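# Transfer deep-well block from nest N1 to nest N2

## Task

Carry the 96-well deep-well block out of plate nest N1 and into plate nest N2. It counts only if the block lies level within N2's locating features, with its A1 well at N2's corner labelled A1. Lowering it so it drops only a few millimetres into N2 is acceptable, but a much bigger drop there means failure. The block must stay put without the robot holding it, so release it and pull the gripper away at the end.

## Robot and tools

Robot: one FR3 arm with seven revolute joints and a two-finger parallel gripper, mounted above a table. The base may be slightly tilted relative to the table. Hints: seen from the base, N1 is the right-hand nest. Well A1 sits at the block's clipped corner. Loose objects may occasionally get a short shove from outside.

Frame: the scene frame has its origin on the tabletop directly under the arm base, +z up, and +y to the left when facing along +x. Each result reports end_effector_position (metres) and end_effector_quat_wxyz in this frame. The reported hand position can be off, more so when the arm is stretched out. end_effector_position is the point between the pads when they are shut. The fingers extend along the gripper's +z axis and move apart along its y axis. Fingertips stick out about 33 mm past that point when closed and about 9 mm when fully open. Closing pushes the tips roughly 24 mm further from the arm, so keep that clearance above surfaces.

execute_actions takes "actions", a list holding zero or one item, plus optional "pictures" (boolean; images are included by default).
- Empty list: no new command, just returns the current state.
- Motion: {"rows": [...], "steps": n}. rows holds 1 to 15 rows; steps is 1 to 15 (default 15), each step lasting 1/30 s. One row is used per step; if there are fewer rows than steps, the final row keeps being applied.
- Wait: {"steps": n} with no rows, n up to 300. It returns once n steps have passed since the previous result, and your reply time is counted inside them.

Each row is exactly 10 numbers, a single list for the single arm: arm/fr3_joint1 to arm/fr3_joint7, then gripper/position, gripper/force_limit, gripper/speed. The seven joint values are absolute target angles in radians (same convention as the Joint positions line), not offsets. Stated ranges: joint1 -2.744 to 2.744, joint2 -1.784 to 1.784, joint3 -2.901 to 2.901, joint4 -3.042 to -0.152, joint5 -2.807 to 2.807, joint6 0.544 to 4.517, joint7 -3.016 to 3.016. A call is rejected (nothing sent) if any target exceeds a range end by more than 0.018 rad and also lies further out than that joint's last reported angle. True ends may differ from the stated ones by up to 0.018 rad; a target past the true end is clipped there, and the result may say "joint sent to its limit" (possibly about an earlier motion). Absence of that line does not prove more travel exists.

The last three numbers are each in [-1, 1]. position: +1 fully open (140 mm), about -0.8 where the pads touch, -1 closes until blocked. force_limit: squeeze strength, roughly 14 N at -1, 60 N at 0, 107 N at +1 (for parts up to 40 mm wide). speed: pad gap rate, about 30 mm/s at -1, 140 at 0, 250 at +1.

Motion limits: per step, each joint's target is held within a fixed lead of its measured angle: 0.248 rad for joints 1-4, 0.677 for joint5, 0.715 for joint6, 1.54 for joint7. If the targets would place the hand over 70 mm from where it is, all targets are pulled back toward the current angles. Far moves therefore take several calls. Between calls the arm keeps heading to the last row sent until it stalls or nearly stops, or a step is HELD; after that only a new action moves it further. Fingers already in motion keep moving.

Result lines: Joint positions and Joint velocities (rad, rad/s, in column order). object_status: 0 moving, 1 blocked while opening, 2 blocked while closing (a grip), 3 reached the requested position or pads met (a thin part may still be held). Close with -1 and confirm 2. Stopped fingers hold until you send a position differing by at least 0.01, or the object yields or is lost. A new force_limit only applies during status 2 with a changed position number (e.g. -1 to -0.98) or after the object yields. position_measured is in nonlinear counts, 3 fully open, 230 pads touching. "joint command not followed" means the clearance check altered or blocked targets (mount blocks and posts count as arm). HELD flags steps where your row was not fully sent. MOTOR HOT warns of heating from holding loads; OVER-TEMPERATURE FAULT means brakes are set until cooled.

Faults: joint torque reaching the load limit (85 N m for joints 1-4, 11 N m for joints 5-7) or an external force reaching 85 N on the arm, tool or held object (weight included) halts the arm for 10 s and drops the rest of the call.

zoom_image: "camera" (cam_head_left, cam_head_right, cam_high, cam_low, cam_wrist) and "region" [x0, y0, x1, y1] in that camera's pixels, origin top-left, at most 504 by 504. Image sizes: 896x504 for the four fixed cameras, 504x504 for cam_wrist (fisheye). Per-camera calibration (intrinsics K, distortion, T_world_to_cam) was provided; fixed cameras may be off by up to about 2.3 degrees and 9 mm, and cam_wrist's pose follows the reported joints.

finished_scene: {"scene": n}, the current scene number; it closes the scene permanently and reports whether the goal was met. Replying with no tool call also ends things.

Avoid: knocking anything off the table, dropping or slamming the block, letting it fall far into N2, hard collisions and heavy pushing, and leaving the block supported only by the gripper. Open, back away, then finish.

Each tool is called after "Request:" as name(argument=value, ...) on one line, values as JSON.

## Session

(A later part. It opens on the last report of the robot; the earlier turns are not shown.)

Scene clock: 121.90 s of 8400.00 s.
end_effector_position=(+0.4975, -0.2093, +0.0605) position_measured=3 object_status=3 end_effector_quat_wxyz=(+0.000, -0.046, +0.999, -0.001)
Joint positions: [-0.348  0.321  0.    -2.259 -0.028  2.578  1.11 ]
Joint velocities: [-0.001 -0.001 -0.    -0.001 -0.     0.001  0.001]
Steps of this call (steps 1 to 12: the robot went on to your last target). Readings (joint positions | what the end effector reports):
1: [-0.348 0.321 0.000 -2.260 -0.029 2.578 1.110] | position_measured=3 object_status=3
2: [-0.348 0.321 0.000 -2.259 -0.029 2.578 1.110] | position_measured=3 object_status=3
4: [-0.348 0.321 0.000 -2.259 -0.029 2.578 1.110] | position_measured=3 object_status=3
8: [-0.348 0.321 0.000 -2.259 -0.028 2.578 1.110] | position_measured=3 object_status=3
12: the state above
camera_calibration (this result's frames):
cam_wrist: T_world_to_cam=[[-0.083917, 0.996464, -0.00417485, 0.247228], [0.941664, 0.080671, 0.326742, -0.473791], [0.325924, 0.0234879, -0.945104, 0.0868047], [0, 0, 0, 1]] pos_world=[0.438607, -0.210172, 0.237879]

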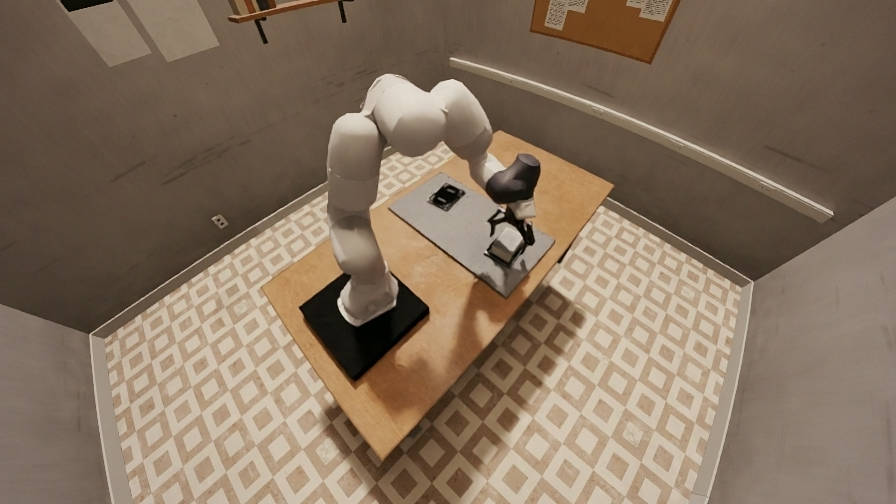

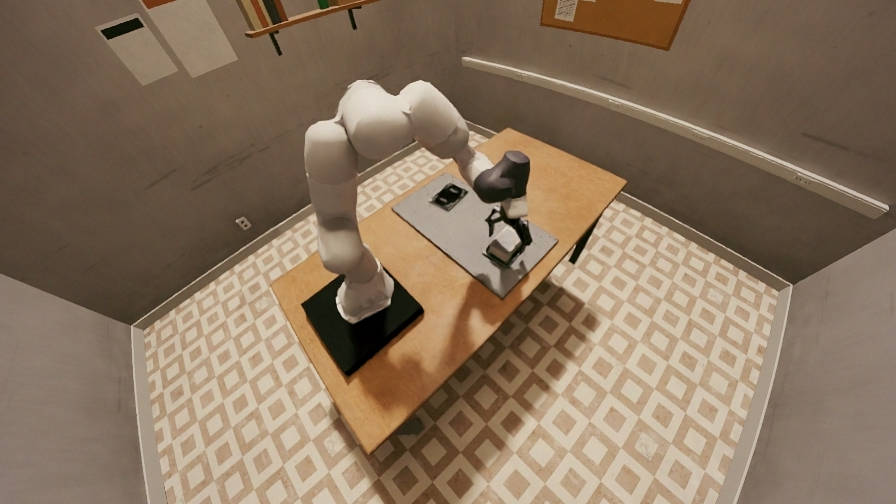

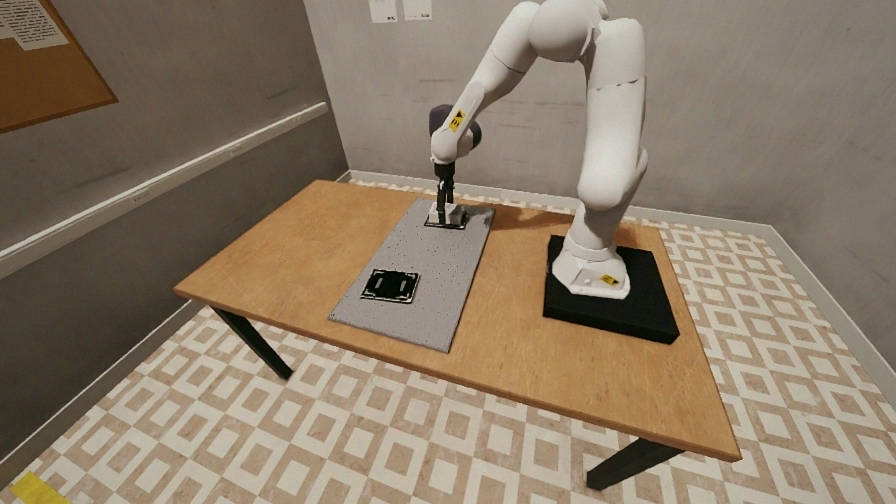

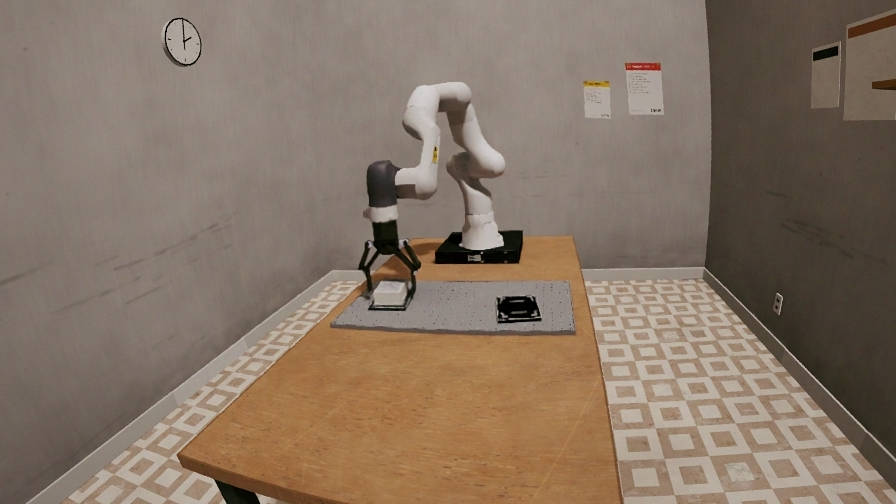

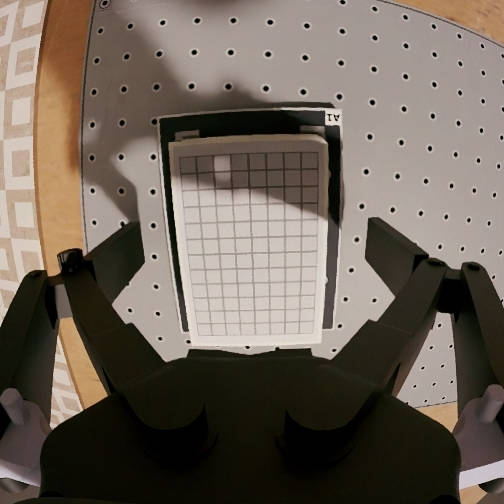

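The cut-off corner matches A1. I'll make a small centring correction, grip, lift, and carry the block to a low hover over N2.

Request:
execute_actions(actions=[{"rows":[[-0.3456,0.3225,-0.0015,-2.2564,-0.0247,2.5799,1.1007,-1,-0.2,-0.2],[-0.3456,0.3225,-0.0015,-2.2556,-0.0247,2.5799,1.0894,-1,-0.2,-0.2],[-0.3456,0.3225,-0.0015,-2.2548,-0.0247,2.5799,1.0795,-1,-0.2,-0.2],[-0.3456,0.3225,-0.0015,-2.2543,-0.0247,2.5799,1.0725,-1,-0.2,-0.2],[-0.3456,0.3225,-0.0015,-2.2542,-0.0247,2.5799,1.0694,-1,-0.2,-0.2],[-0.3456,0.3225,-0.0015,-2.2542,-0.0247,2.5799,1.0708,-1,-0.2,-0.2],[-0.3456,0.3225,-0.0015,-2.2542,-0.0247,2.5799,1.0764,-1,-0.2,-0.2],[-0.3456,0.3225,-0.0015,-2.2542,-0.0247,2.5799,1.0853,-1,-0.2,-0.2],[-0.3456,0.3225,-0.0015,-2.2542,-0.0247,2.5799,1.0905,-1,-0.2,-0.2],[-0.3456,0.3225,-0.0015,-2.2542,-0.0247,2.5799,1.0920,-1,-0.2,-0.2]],"steps":15}], pictures=false)

Request:
execute_actions(actions=[{"rows":[[-0.3456,0.3225,-0.0015,-2.2542,-0.0247,2.5799,1.0920,-1,-0.2,-0.2]],"steps":6}])

Request:
zoom_image(camera="cam_wrist", region=[145, 95, 205, 155])

Request:
zoom_image(camera="cam_wrist", region=[300, 95, 360, 155])

Request:
execute_actions(actions=[{"rows":[[-0.3456,0.3218,-0.0015,-2.2542,-0.0247,2.5785,1.0920,-1,-0.2,-0.2],[-0.3456,0.3199,-0.0015,-2.2542,-0.0247,2.5768,1.0920,-1,-0.2,-0.2],[-0.3456,0.3168,-0.0015,-2.2542,-0.0247,2.5752,1.0920,-1,-0.2,-0.2],[-0.3456,0.3126,-0.0015,-2.2542,-0.0247,2.5733,1.0920,-1,-0.2,-0.2],[-0.3456,0.3076,-0.0015,-2.2542,-0.0247,2.5656,1.0920,-1,-0.2,-0.2],[-0.3456,0.3020,-0.0015,-2.2542,-0.0247,2.5521,1.0920,-1,-0.2,-0.2],[-0.3445,0.2963,-0.0015,-2.2539,-0.0247,2.5421,1.0920,-1,-0.2,-0.2],[-0.3411,0.2911,-0.0015,-2.2531,-0.0246,2.5337,1.0960,-1,-0.2,-0.2],[-0.3356,0.2865,-0.0015,-2.2517,-0.0245,2.5254,1.1053,-1,-0.2,-0.2],[-0.3278,0.2828,-0.0015,-2.2498,-0.0244,2.5179,1.1268,-1,-0.2,-0.2],[-0.3180,0.2803,-0.0015,-2.2473,-0.0242,2.5117,1.1502,-1,-0.2,-0.2],[-0.3060,0.2793,-0.0015,-2.2443,-0.0240,2.5070,1.1754,-1,-0.2,-0.2],[-0.2921,0.2797,-0.0015,-2.2408,-0.0237,2.5043,1.2022,-1,-0.2,-0.2],[-0.2762,0.2818,-0.0015,-2.2369,-0.0235,2.5034,1.2304,-1,-0.2,-0.2],[-0.2586,0.2849,-0.0015,-2.2325,-0.0231,2.5040,1.2599,-1,-0.2,-0.2]],"steps":15}], pictures=false)

Request:
execute_actions(actions=[{"rows":[[-0.2392,0.2883,-0.0015,-2.2276,-0.0228,2.5050,1.2905,-1,-0.2,-0.2],[-0.2183,0.2919,-0.0015,-2.2224,-0.0224,2.5055,1.3219,-1,-0.2,-0.2],[-0.1959,0.2958,-0.0015,-2.2168,-0.0220,2.5050,1.3541,-1,-0.2,-0.2],[-0.1722,0.2999,-0.0015,-2.2109,-0.0216,2.5035,1.3867,-1,-0.2,-0.2],[-0.1473,0.3042,-0.0015,-2.2047,-0.0212,2.5013,1.4196,-1,-0.2,-0.2],[-0.1214,0.3087,-0.0015,-2.1982,-0.0207,2.4986,1.4527,-1,-0.2,-0.2],[-0.0946,0.3133,-0.0015,-2.1916,-0.0202,2.4957,1.4856,-1,-0.2,-0.2],[-0.0672,0.3181,-0.0015,-2.1847,-0.0197,2.4928,1.5182,-1,-0.2,-0.2],[-0.0392,0.3229,-0.0015,-2.1777,-0.0192,2.4899,1.5503,-1,-0.2,-0.2],[-0.0109,0.3279,-0.0015,-2.1707,-0.0187,2.4870,1.5817,-1,-0.2,-0.2],[0.0176,0.3328,-0.0015,-2.1636,-0.0182,2.4841,1.6122,-1,-0.2,-0.2],[0.0461,0.3377,-0.0015,-2.1564,-0.0177,2.4814,1.6416,-1,-0.2,-0.2],[0.0744,0.3427,-0.0015,-2.1494,-0.0172,2.4786,1.6698,-1,-0.2,-0.2],[0.1024,0.3475,-0.0015,-2.1424,-0.0167,2.4759,1.6964,-1,-0.2,-0.2],[0.1298,0.3523,-0.0015,-2.1355,-0.0162,2.4734,1.7215,-1,-0.2,-0.2]],"steps":15}], pictures=false)

Request:
execute_actions(actions=[{"rows":[[0.1566,0.3569,-0.0015,-2.1289,-0.0157,2.4709,1.7448,-1,-0.2,-0.2],[0.1825,0.3614,-0.0015,-2.1224,-0.0152,2.4685,1.7662,-1,-0.2,-0.2],[0.2074,0.3657,-0.0015,-2.1162,-0.0148,2.4663,1.7855,-1,-0.2,-0.2],[0.2311,0.3698,-0.0015,-2.1103,-0.0144,2.4643,1.8027,-1,-0.2,-0.2],[0.2535,0.3740,-0.0015,-2.1047,-0.0140,2.4624,1.8176,-1,-0.2,-0.2],[0.2744,0.3783,-0.0015,-2.0995,-0.0136,2.4607,1.8302,-1,-0.2,-0.2],[0.2938,0.3829,-0.0015,-2.0946,-0.0133,2.4605,1.8403,-1,-0.2,-0.2],[0.3114,0.3875,-0.0015,-2.0902,-0.0129,2.4623,1.8479,-1,-0.2,-0.2],[0.3273,0.3922,-0.0015,-2.0863,-0.0127,2.4655,1.8530,-1,-0.2,-0.2],[0.3412,0.3967,-0.0015,-2.0828,-0.0124,2.4706,1.8555,-1,-0.2,-0.2],[0.3532,0.4010,-0.0015,-2.0798,-0.0122,2.4752,1.8554,-1,-0.2,-0.2],[0.3630,0.4050,-0.0015,-2.0773,-0.0120,2.4779,1.8527,-1,-0.2,-0.2],[0.3708,0.4084,-0.0015,-2.0754,-0.0119,2.4804,1.8475,-1,-0.2,-0.2],[0.3763,0.4113,-0.0015,-2.0740,-0.0118,2.4826,1.8397,-1,-0.2,-0.2],[0.3797,0.4134,-0.0015,-2.0732,-0.0117,2.4844,1.8294,-1,-0.2,-0.2]],"steps":15}], pictures=false)

Request:
execute_actions(actions=[{"rows":[[0.3808,0.4148,-0.0015,-2.0729,-0.0117,2.4857,1.8166,-1,-0.2,-0.2],[0.3808,0.4156,-0.0015,-2.0729,-0.0117,2.4866,1.8016,-1,-0.2,-0.2],[0.3808,0.4158,-0.0015,-2.0729,-0.0117,2.4867,1.7842,-1,-0.2,-0.2],[0.3808,0.4158,-0.0015,-2.0729,-0.0117,2.4858,1.7760,-1,-0.2,-0.2],[0.3808,0.4158,-0.0015,-2.0729,-0.0117,2.4838,1.7760,-1,-0.2,-0.2],[0.3808,0.4158,-0.0015,-2.0729,-0.0117,2.4826,1.7760,-1,-0.2,-0.2]],"steps":6}], pictures=false)

Request:
execute_actions(actions=[{"steps":12}])

Request:
zoom_image(camera="cam_wrist", region=[145, 95, 205, 155])

Request:
zoom_image(camera="cam_wrist", region=[300, 95, 360, 155])

Scene clock: 242.40 s of 8400.00 s.
end_effector_position=(+0.4992, -0.2100, +0.0615) position_measured=92 object_status=0 end_effector_quat_wxyz=(+0.002, -0.054, +0.999, -0.002)
Joint positions: [-0.347  0.322  0.    -2.256 -0.028  2.579  1.094]
Joint velocities: [-0.001  0.001  0.001 -0.001  0.     0.     0.   ]
Steps of this call (steps 1 to 15: the robot went on to your last target; steps 16 to 90: nothing new was sent; then 117.00 s passed at rest; steps 91 to 105: all 15 steps of this action). Readings (joint positions | what the end effector reports):
91: [-0.348 0.321 0.000 -2.258 -0.028 2.578 1.110] | position_measured=3 object_status=0
92: [-0.348 0.322 0.000 -2.258 -0.028 2.578 1.108] | position_measured=9 object_status=0
94: [-0.347 0.322 0.000 -2.257 -0.028 2.578 1.102] | position_measured=21 object_status=0
98: [-0.347 0.322 0.000 -2.256 -0.028 2.578 1.094] | position_measured=47 object_status=0
105: the state above

Scene clock: 242.60 s of 8400.00 s.
end_effector_position=(+0.4995, -0.2101, +0.0618) position_measured=107 object_status=0 end_effector_quat_wxyz=(+0.002, -0.054, +0.999, -0.002)
Joint positions: [-0.347  0.321 -0.    -2.255 -0.028  2.579  1.094]
Joint velocities: [-0.001 -0.     0.002  0.    -0.     0.     0.001]
Steps of this call (steps 1 to 6: all 6 steps of this action). Readings (joint positions | what the end effector reports):
1: [-0.347 0.322 -0.000 -2.256 -0.028 2.579 1.094] | position_measured=98 object_status=0
2: [-0.347 0.321 -0.000 -2.255 -0.028 2.579 1.094] | position_measured=104 object_status=0
4: [-0.347 0.321 -0.000 -2.255 -0.028 2.579 1.094] | position_measured=107 object_status=0
6: the state above
camera_calibration (this result's frames):
cam_wrist: T_world_to_cam=[[-0.0997058, 0.994999, -0.00589696, 0.25592], [0.939098, 0.0960595, 0.329951, -0.471674], [0.328867, 0.0273602, -0.94398, 0.0866528], [0, 0, 0, 1]] pos_world=[0.439967, -0.211702, 0.238937]

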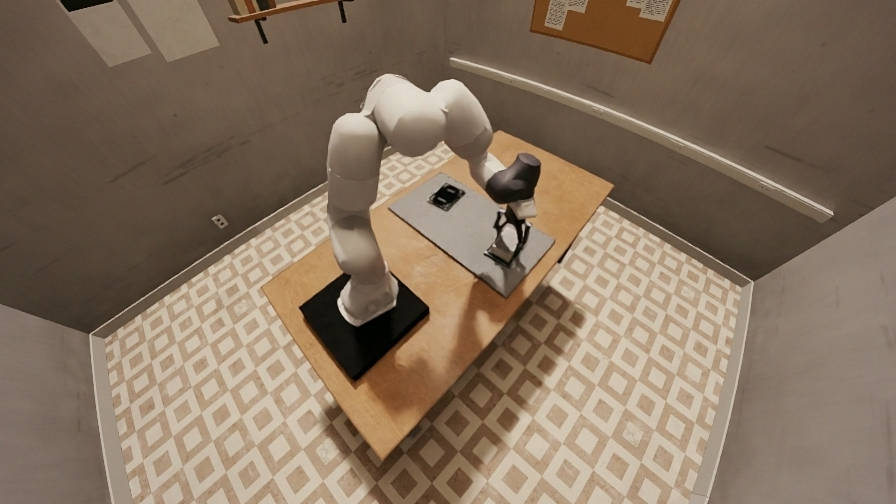

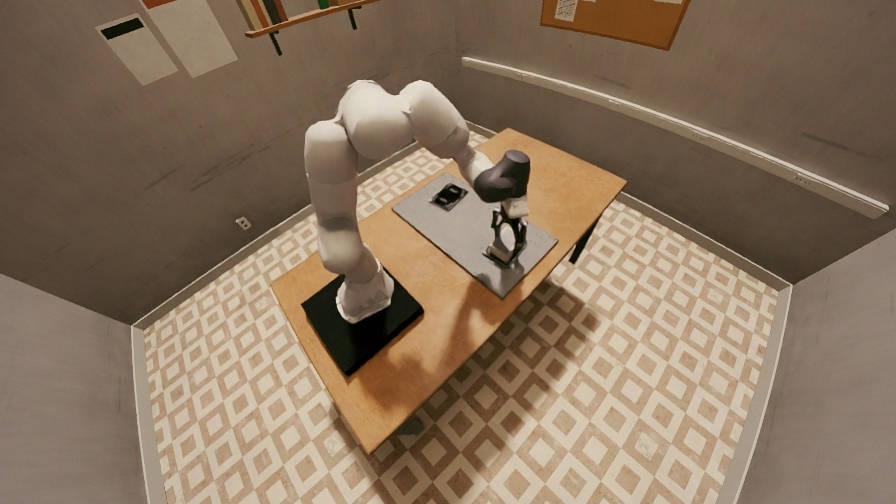

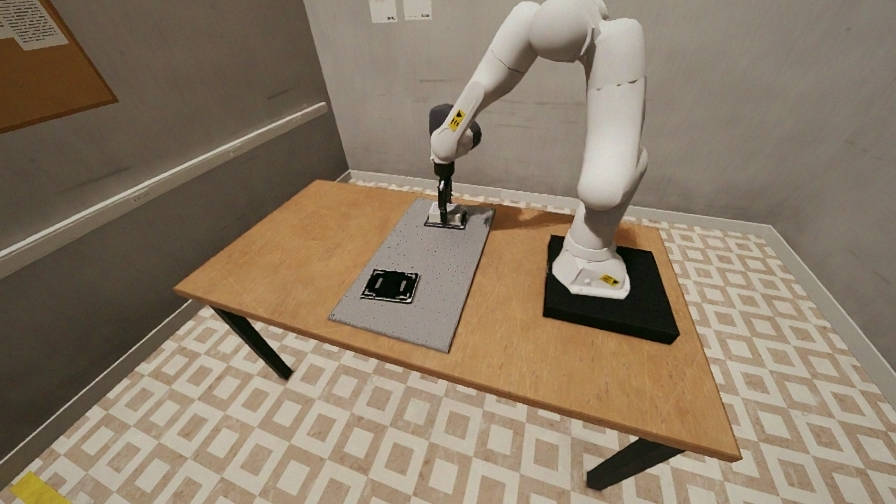

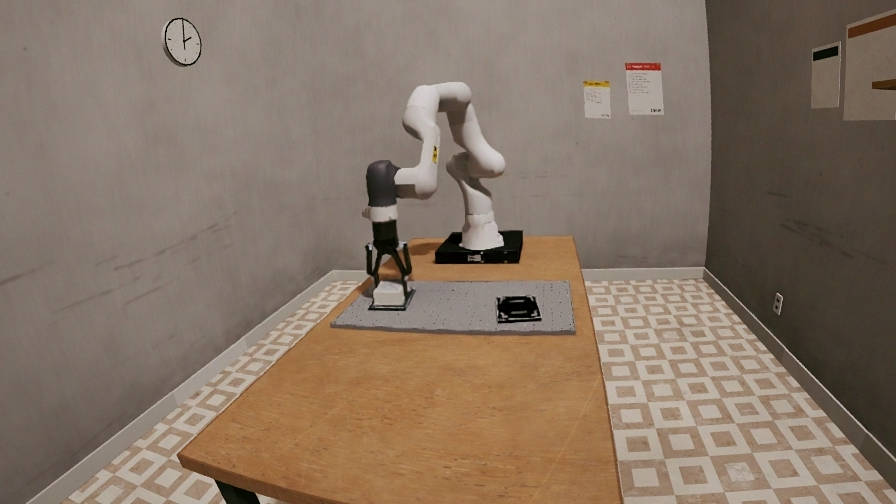

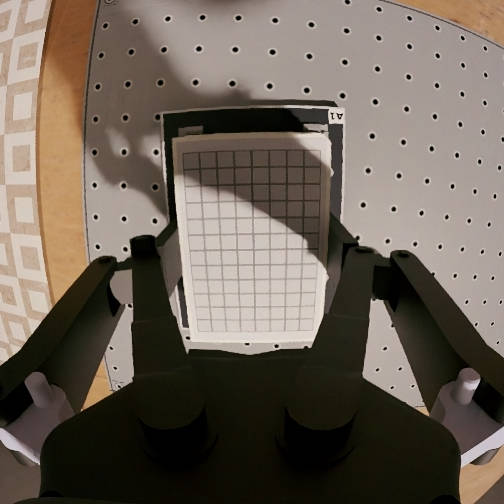

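Region (145, 95, 205, 155) of cam_wrist's 504x504 image, scaled by 8.400, with more detail than that image has.

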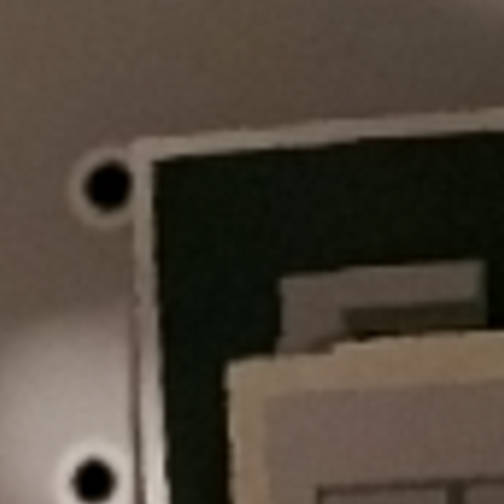

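Region (300, 95, 360, 155) of cam_wrist's 504x504 image, scaled by 8.400, with more detail than that image has.

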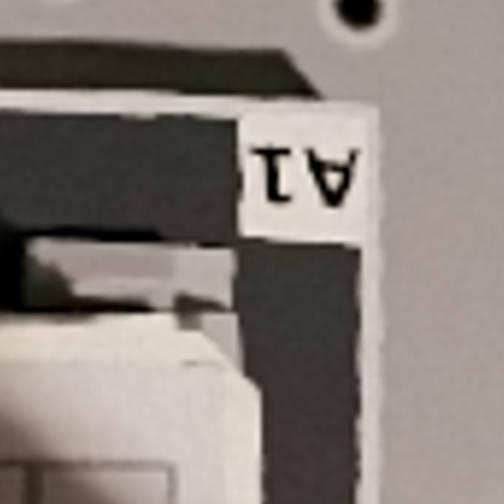

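Scene clock: 243.10 s of 8400.00 s.
end_effector_position=(+0.5111, -0.1873, +0.0830) position_measured=107 object_status=2 end_effector_quat_wxyz=(+0.000, -0.053, +0.999, -0.002)
Joint positions: [-0.294  0.284 -0.005 -2.241 -0.027  2.523  1.143]
Joint velocities: [ 0.404 -0.001  0.013  0.097  0.004 -0.096  0.376]
Steps of this call (steps 1 to 15: all 15 steps of this action). Readings (joint positions | what the end effector reports):
1: [-0.347 0.321 -0.000 -2.255 -0.028 2.579 1.094] | position_measured=107 object_status=0
2: [-0.347 0.321 -0.000 -2.255 -0.028 2.579 1.094] | position_measured=107 object_status=2
4: [-0.347 0.320 -0.000 -2.255 -0.028 2.577 1.094] | position_measured=107 object_status=2
8: [-0.346 0.305 -0.000 -2.255 -0.028 2.561 1.094] | position_measured=107 object_status=2
15: the state above

Scene clock: 243.60 s of 8400.00 s.
end_effector_position=(+0.5676, +0.0092, +0.0848) position_measured=107 object_status=2 end_effector_quat_wxyz=(+0.002, -0.061, +0.998, -0.001)
Joint positions: [ 0.07   0.342 -0.002 -2.151 -0.021  2.488  1.487]
Joint velocities: [ 0.792  0.134  0.056  0.193  0.01  -0.065  0.763]
Steps of this call (steps 1 to 15: all 15 steps of this action). Readings (joint positions | what the end effector reports):
1: [-0.278 0.284 -0.005 -2.237 -0.027 2.520 1.158] | position_measured=107 object_status=2
2: [-0.261 0.286 -0.005 -2.233 -0.027 2.518 1.174] | position_measured=107 object_status=2
4: [-0.221 0.291 -0.005 -2.223 -0.026 2.514 1.212] | position_measured=107 object_status=2
8: [-0.125 0.308 -0.005 -2.199 -0.025 2.506 1.303] | position_measured=107 object_status=2
15: the state above

Scene clock: 244.10 s of 8400.00 s.
end_effector_position=(+0.5552, +0.1844, +0.0762) position_measured=107 object_status=2 end_effector_quat_wxyz=(+0.001, -0.071, +0.997, -0.000)
Joint positions: [ 0.368  0.406  0.002 -2.079 -0.016  2.475  1.765]
Joint velocities: [0.206 0.095 0.005 0.043 0.004 0.04  0.201]
Steps of this call (steps 1 to 15: all 15 steps of this action). Readings (joint positions | what the end effector reports):
1: [0.098 0.346 -0.002 -2.144 -0.021 2.485 1.514] | position_measured=107 object_status=2
2: [0.125 0.351 -0.002 -2.137 -0.020 2.483 1.539] | position_measured=107 object_status=2
4: [0.178 0.360 -0.001 -2.125 -0.020 2.478 1.589] | position_measured=107 object_status=2
8: [0.270 0.377 0.001 -2.102 -0.018 2.470 1.675] | position_measured=107 object_status=2
15: the state above

Scene clock: 244.30 s of 8400.00 s.
end_effector_position=(+0.5533, +0.1912, +0.0725) position_measured=107 object_status=2 end_effector_quat_wxyz=(+0.000, -0.073, +0.997, -0.000)
Joint positions: [ 0.38   0.415  0.002 -2.076 -0.016  2.48   1.774]
Joint velocities: [ 0.     0.008 -0.016  0.005  0.002 -0.001  0.   ]
Steps of this call (steps 1 to 6: all 6 steps of this action). Readings (joint positions | what the end effector reports):
1: [0.373 0.409 0.002 -2.078 -0.016 2.477 1.770] | position_measured=107 object_status=2
2: [0.377 0.411 0.002 -2.077 -0.016 2.478 1.773] | position_measured=107 object_status=2
4: [0.380 0.414 0.002 -2.076 -0.016 2.480 1.774] | position_measured=107 object_status=2
6: the state above

Scene clock: 244.70 s of 8400.00 s.
end_effector_position=(+0.5540, +0.1904, +0.0727) position_measured=107 object_status=2 end_effector_quat_wxyz=(+0.001, -0.072, +0.997, -0.000)
Joint positions: [ 0.38   0.415  0.    -2.075 -0.015  2.48   1.774]
Joint velocities: [-0.     0.    -0.001  0.    -0.001 -0.001  0.001]
Steps of this call (steps 1 to 12: the robot went on to your last target). Readings (joint positions | what the end effector reports):
1: [0.380 0.415 0.001 -2.076 -0.016 2.480 1.774] | position_measured=107 object_status=2
2: [0.380 0.415 0.001 -2.076 -0.016 2.480 1.774] | position_measured=107 object_status=2
4: [0.380 0.415 0.000 -2.075 -0.016 2.480 1.774] | position_measured=107 object_status=2
8: [0.380 0.415 0.000 -2.075 -0.015 2.480 1.774] | position_measured=107 object_status=2
12: the state above
camera_calibration (this result's frames):
cam_wrist: T_world_to_cam=[[-0.135841, 0.990725, -0.00335426, -0.116495], [0.935939, 0.129438, 0.327512, -0.56937], [0.324909, 0.0413503, -0.944841, 0.0677155], [0, 0, 0, 1]] pos_world=[0.49507, 0.186313, 0.250066]

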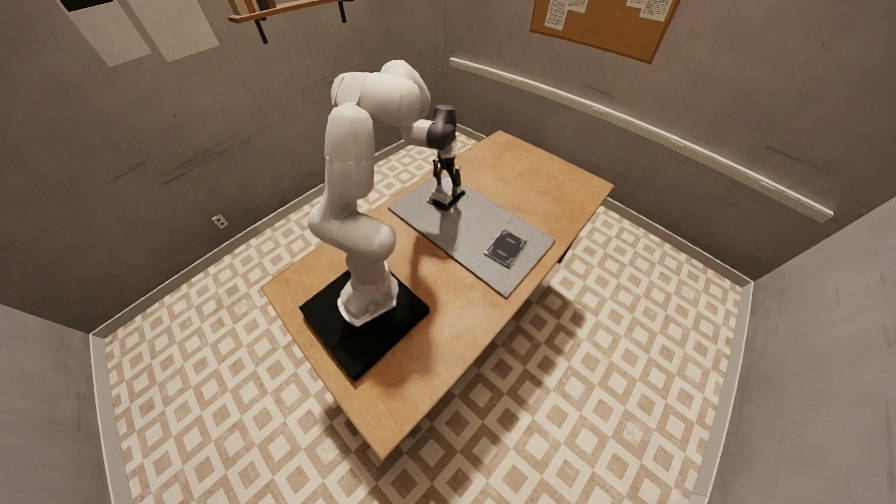

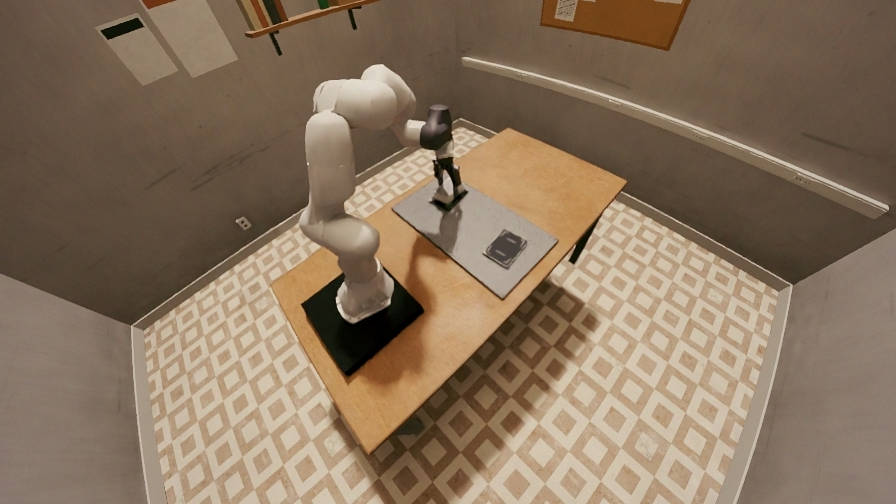

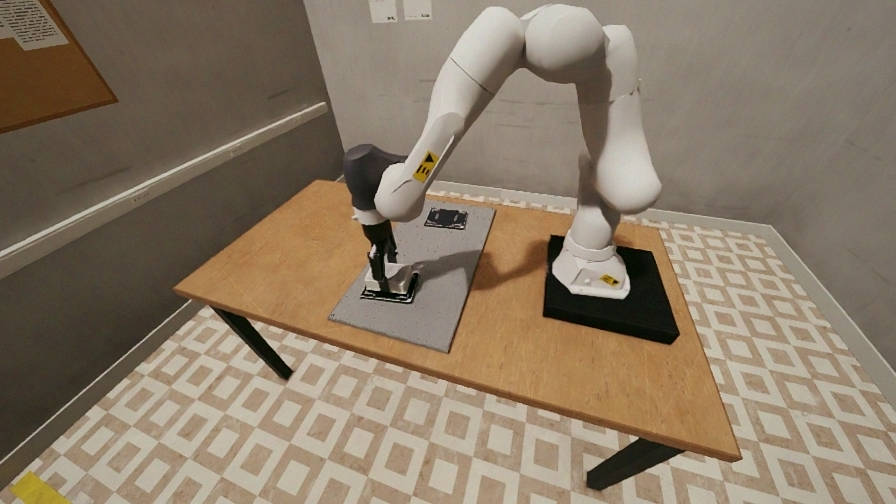

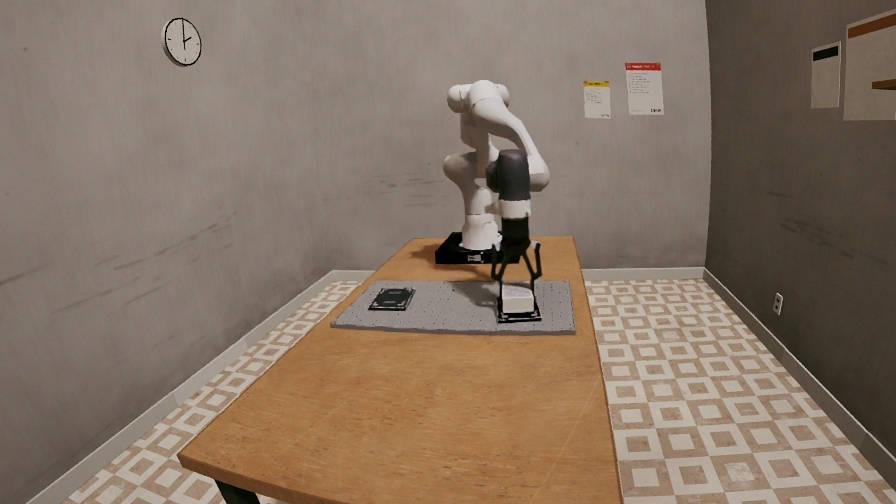

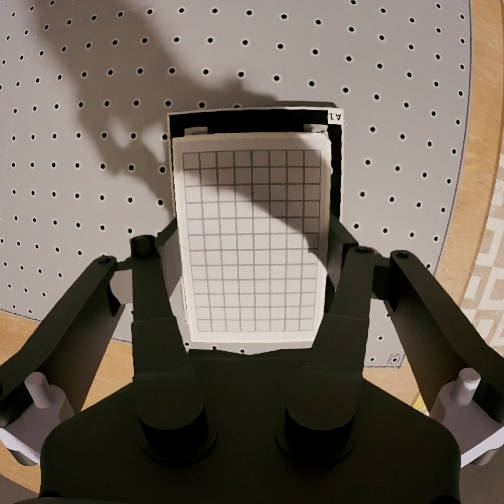

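Region (145, 95, 205, 155) of cam_wrist's 504x504 image, scaled by 8.400, with more detail than that image has.

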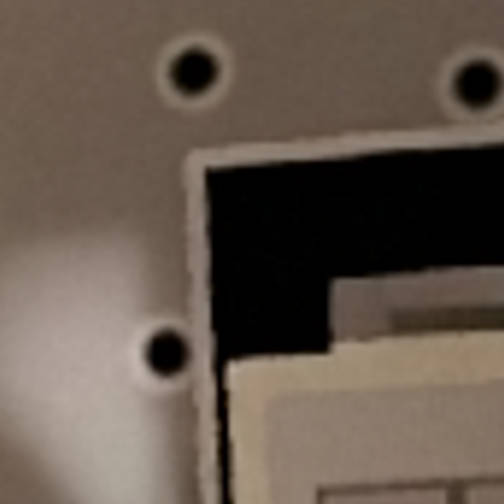

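Region (300, 95, 360, 155) of cam_wrist's 504x504 image, scaled by 8.400, with more detail than that image has.

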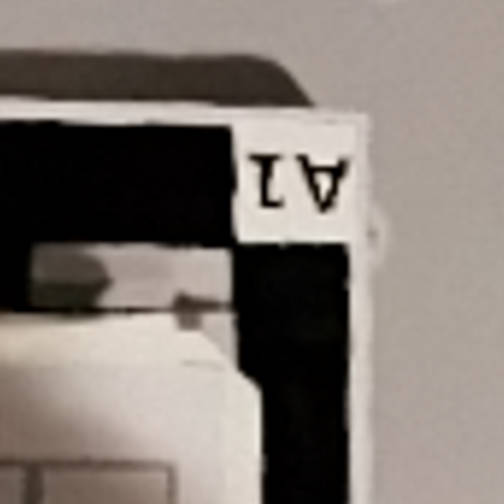

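The block hasn't shifted in the grip. I'll take a settled look to measure the offset to N2.

Request:
execute_actions(actions=[])

Request:
zoom_image(camera="cam_wrist", region=[145, 95, 205, 155])

Request:
zoom_image(camera="cam_wrist", region=[300, 95, 360, 155])

Request:
zoom_image(camera="cam_wrist", region=[310, 150, 370, 230])

Request:
zoom_image(camera="cam_wrist", region=[160, 290, 220, 350])

Scene clock: 250.47 s of 8400.00 s.
end_effector_position=(+0.5542, +0.1904, +0.0728) position_measured=107 object_status=2 end_effector_quat_wxyz=(+0.001, -0.072, +0.997, -0.000)
Joint positions: [ 0.38   0.415  0.    -2.075 -0.015  2.48   1.774]
Joint velocities: [ 0.     0.     0.    -0.001  0.001  0.    -0.   ]
Steps of this call (steps 1 to 15: the robot went on to your last target; steps 16 to 90: nothing new was sent; then 2.77 s passed at rest). Readings (joint positions | what the end effector reports):
1: [0.380 0.415 0.000 -2.075 -0.015 2.480 1.774] | position_measured=107 object_status=2
2: [0.380 0.415 0.000 -2.075 -0.015 2.480 1.774] | position_measured=107 object_status=2
4: [0.380 0.415 0.000 -2.075 -0.015 2.480 1.774] | position_measured=107 object_status=2
8: [0.380 0.415 0.000 -2.075 -0.015 2.480 1.774] | position_measured=107 object_status=2
90: the state above
The arm was judged still, so your last target was given up. Only a new action makes it travel on or press farther. Fingers that are still opening or closing keep moving.
camera_calibration (this result's frames):
cam_wrist: T_world_to_cam=[[-0.135617, 0.990756, -0.00331817, -0.116554], [0.935897, 0.129206, 0.327723, -0.569469], [0.325122, 0.0413394, -0.944768, 0.0676169], [0, 0, 0, 1]] pos_world=[0.495174, 0.18626, 0.250124]

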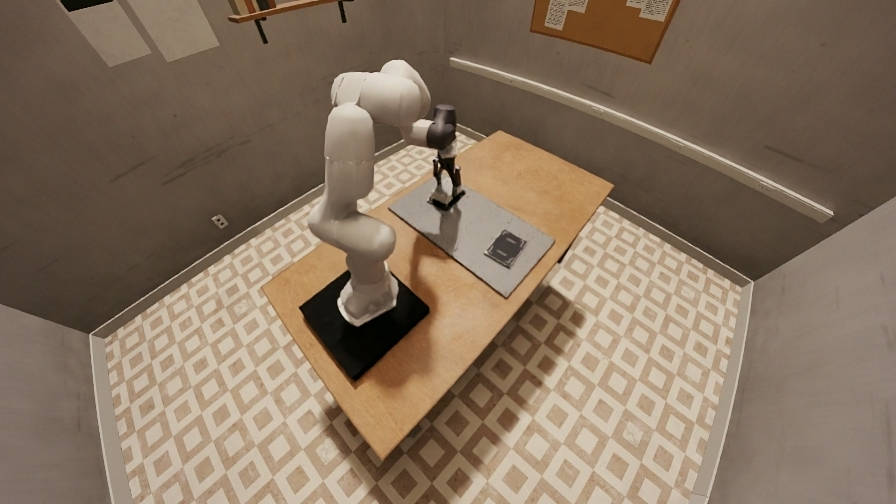

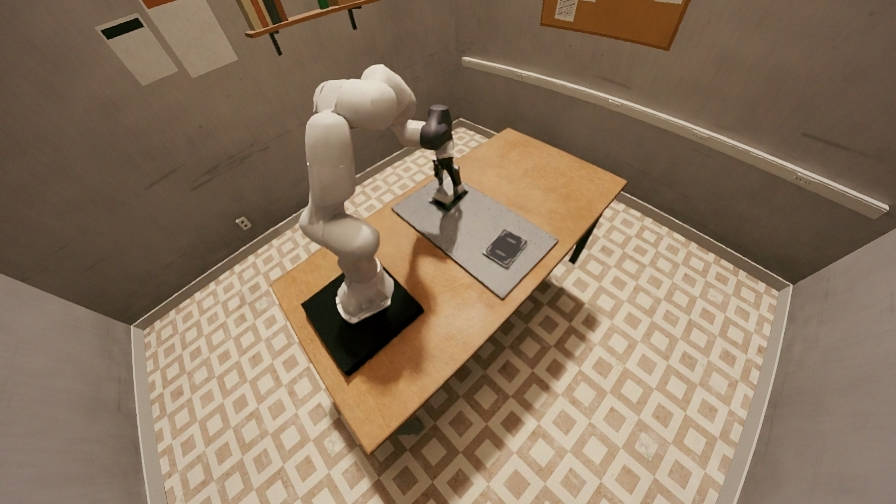

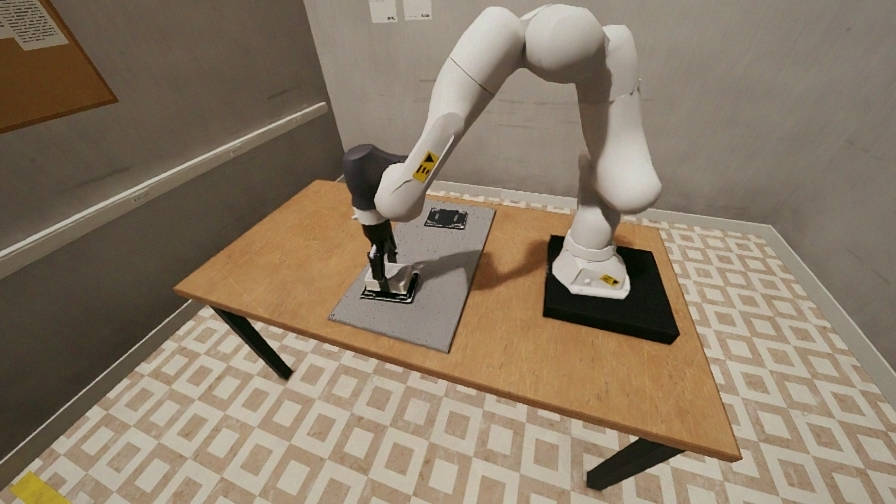

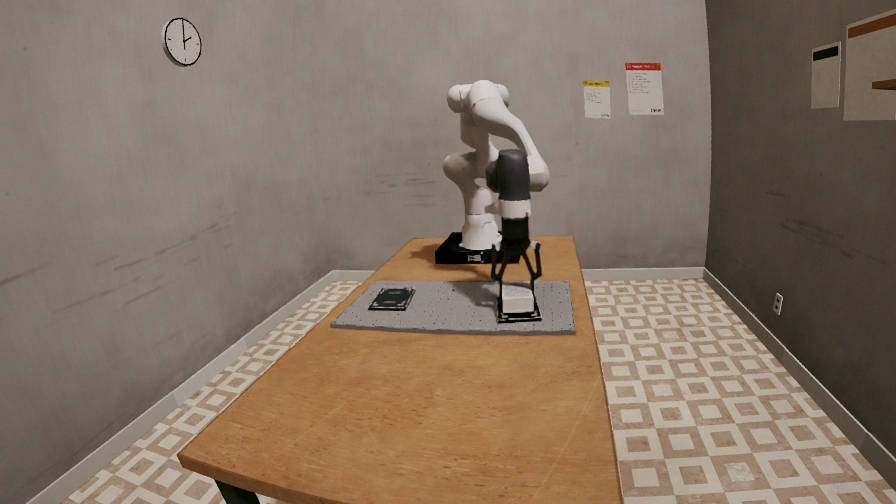

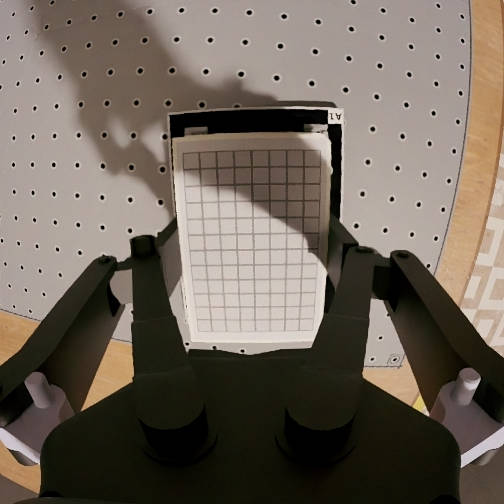

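Region (145, 95, 205, 155) of cam_wrist's 504x504 image, scaled by 8.400, with more detail than that image has.

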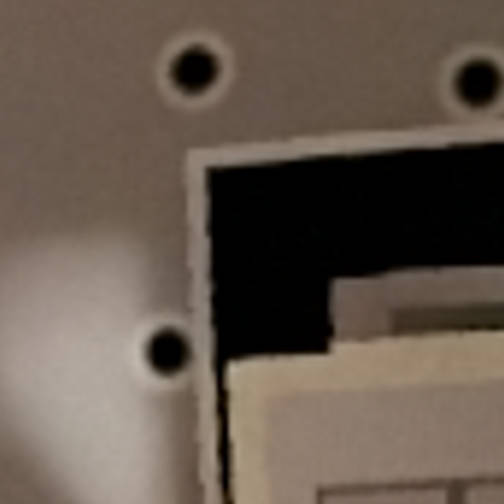

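Region (300, 95, 360, 155) of cam_wrist's 504x504 image, scaled by 8.400, with more detail than that image has.

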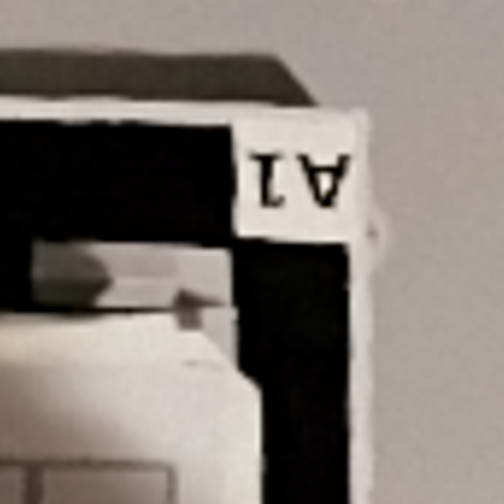

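Region (310, 150, 370, 230) of cam_wrist's 504x504 image, scaled by 6.300, with more detail than that image has; it fills the left 378 columns of this view, and the rest is white.

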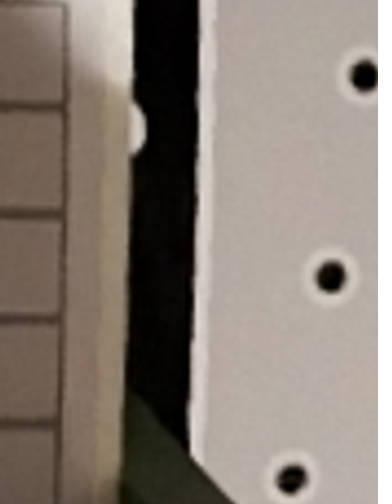

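Region (160, 290, 220, 350) of cam_wrist's 504x504 image, scaled by 8.400, with more detail than that image has.

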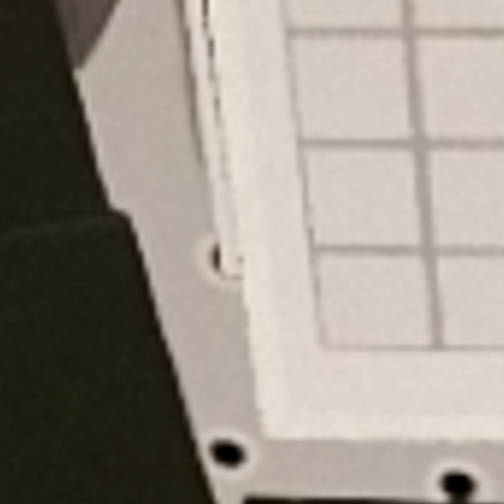

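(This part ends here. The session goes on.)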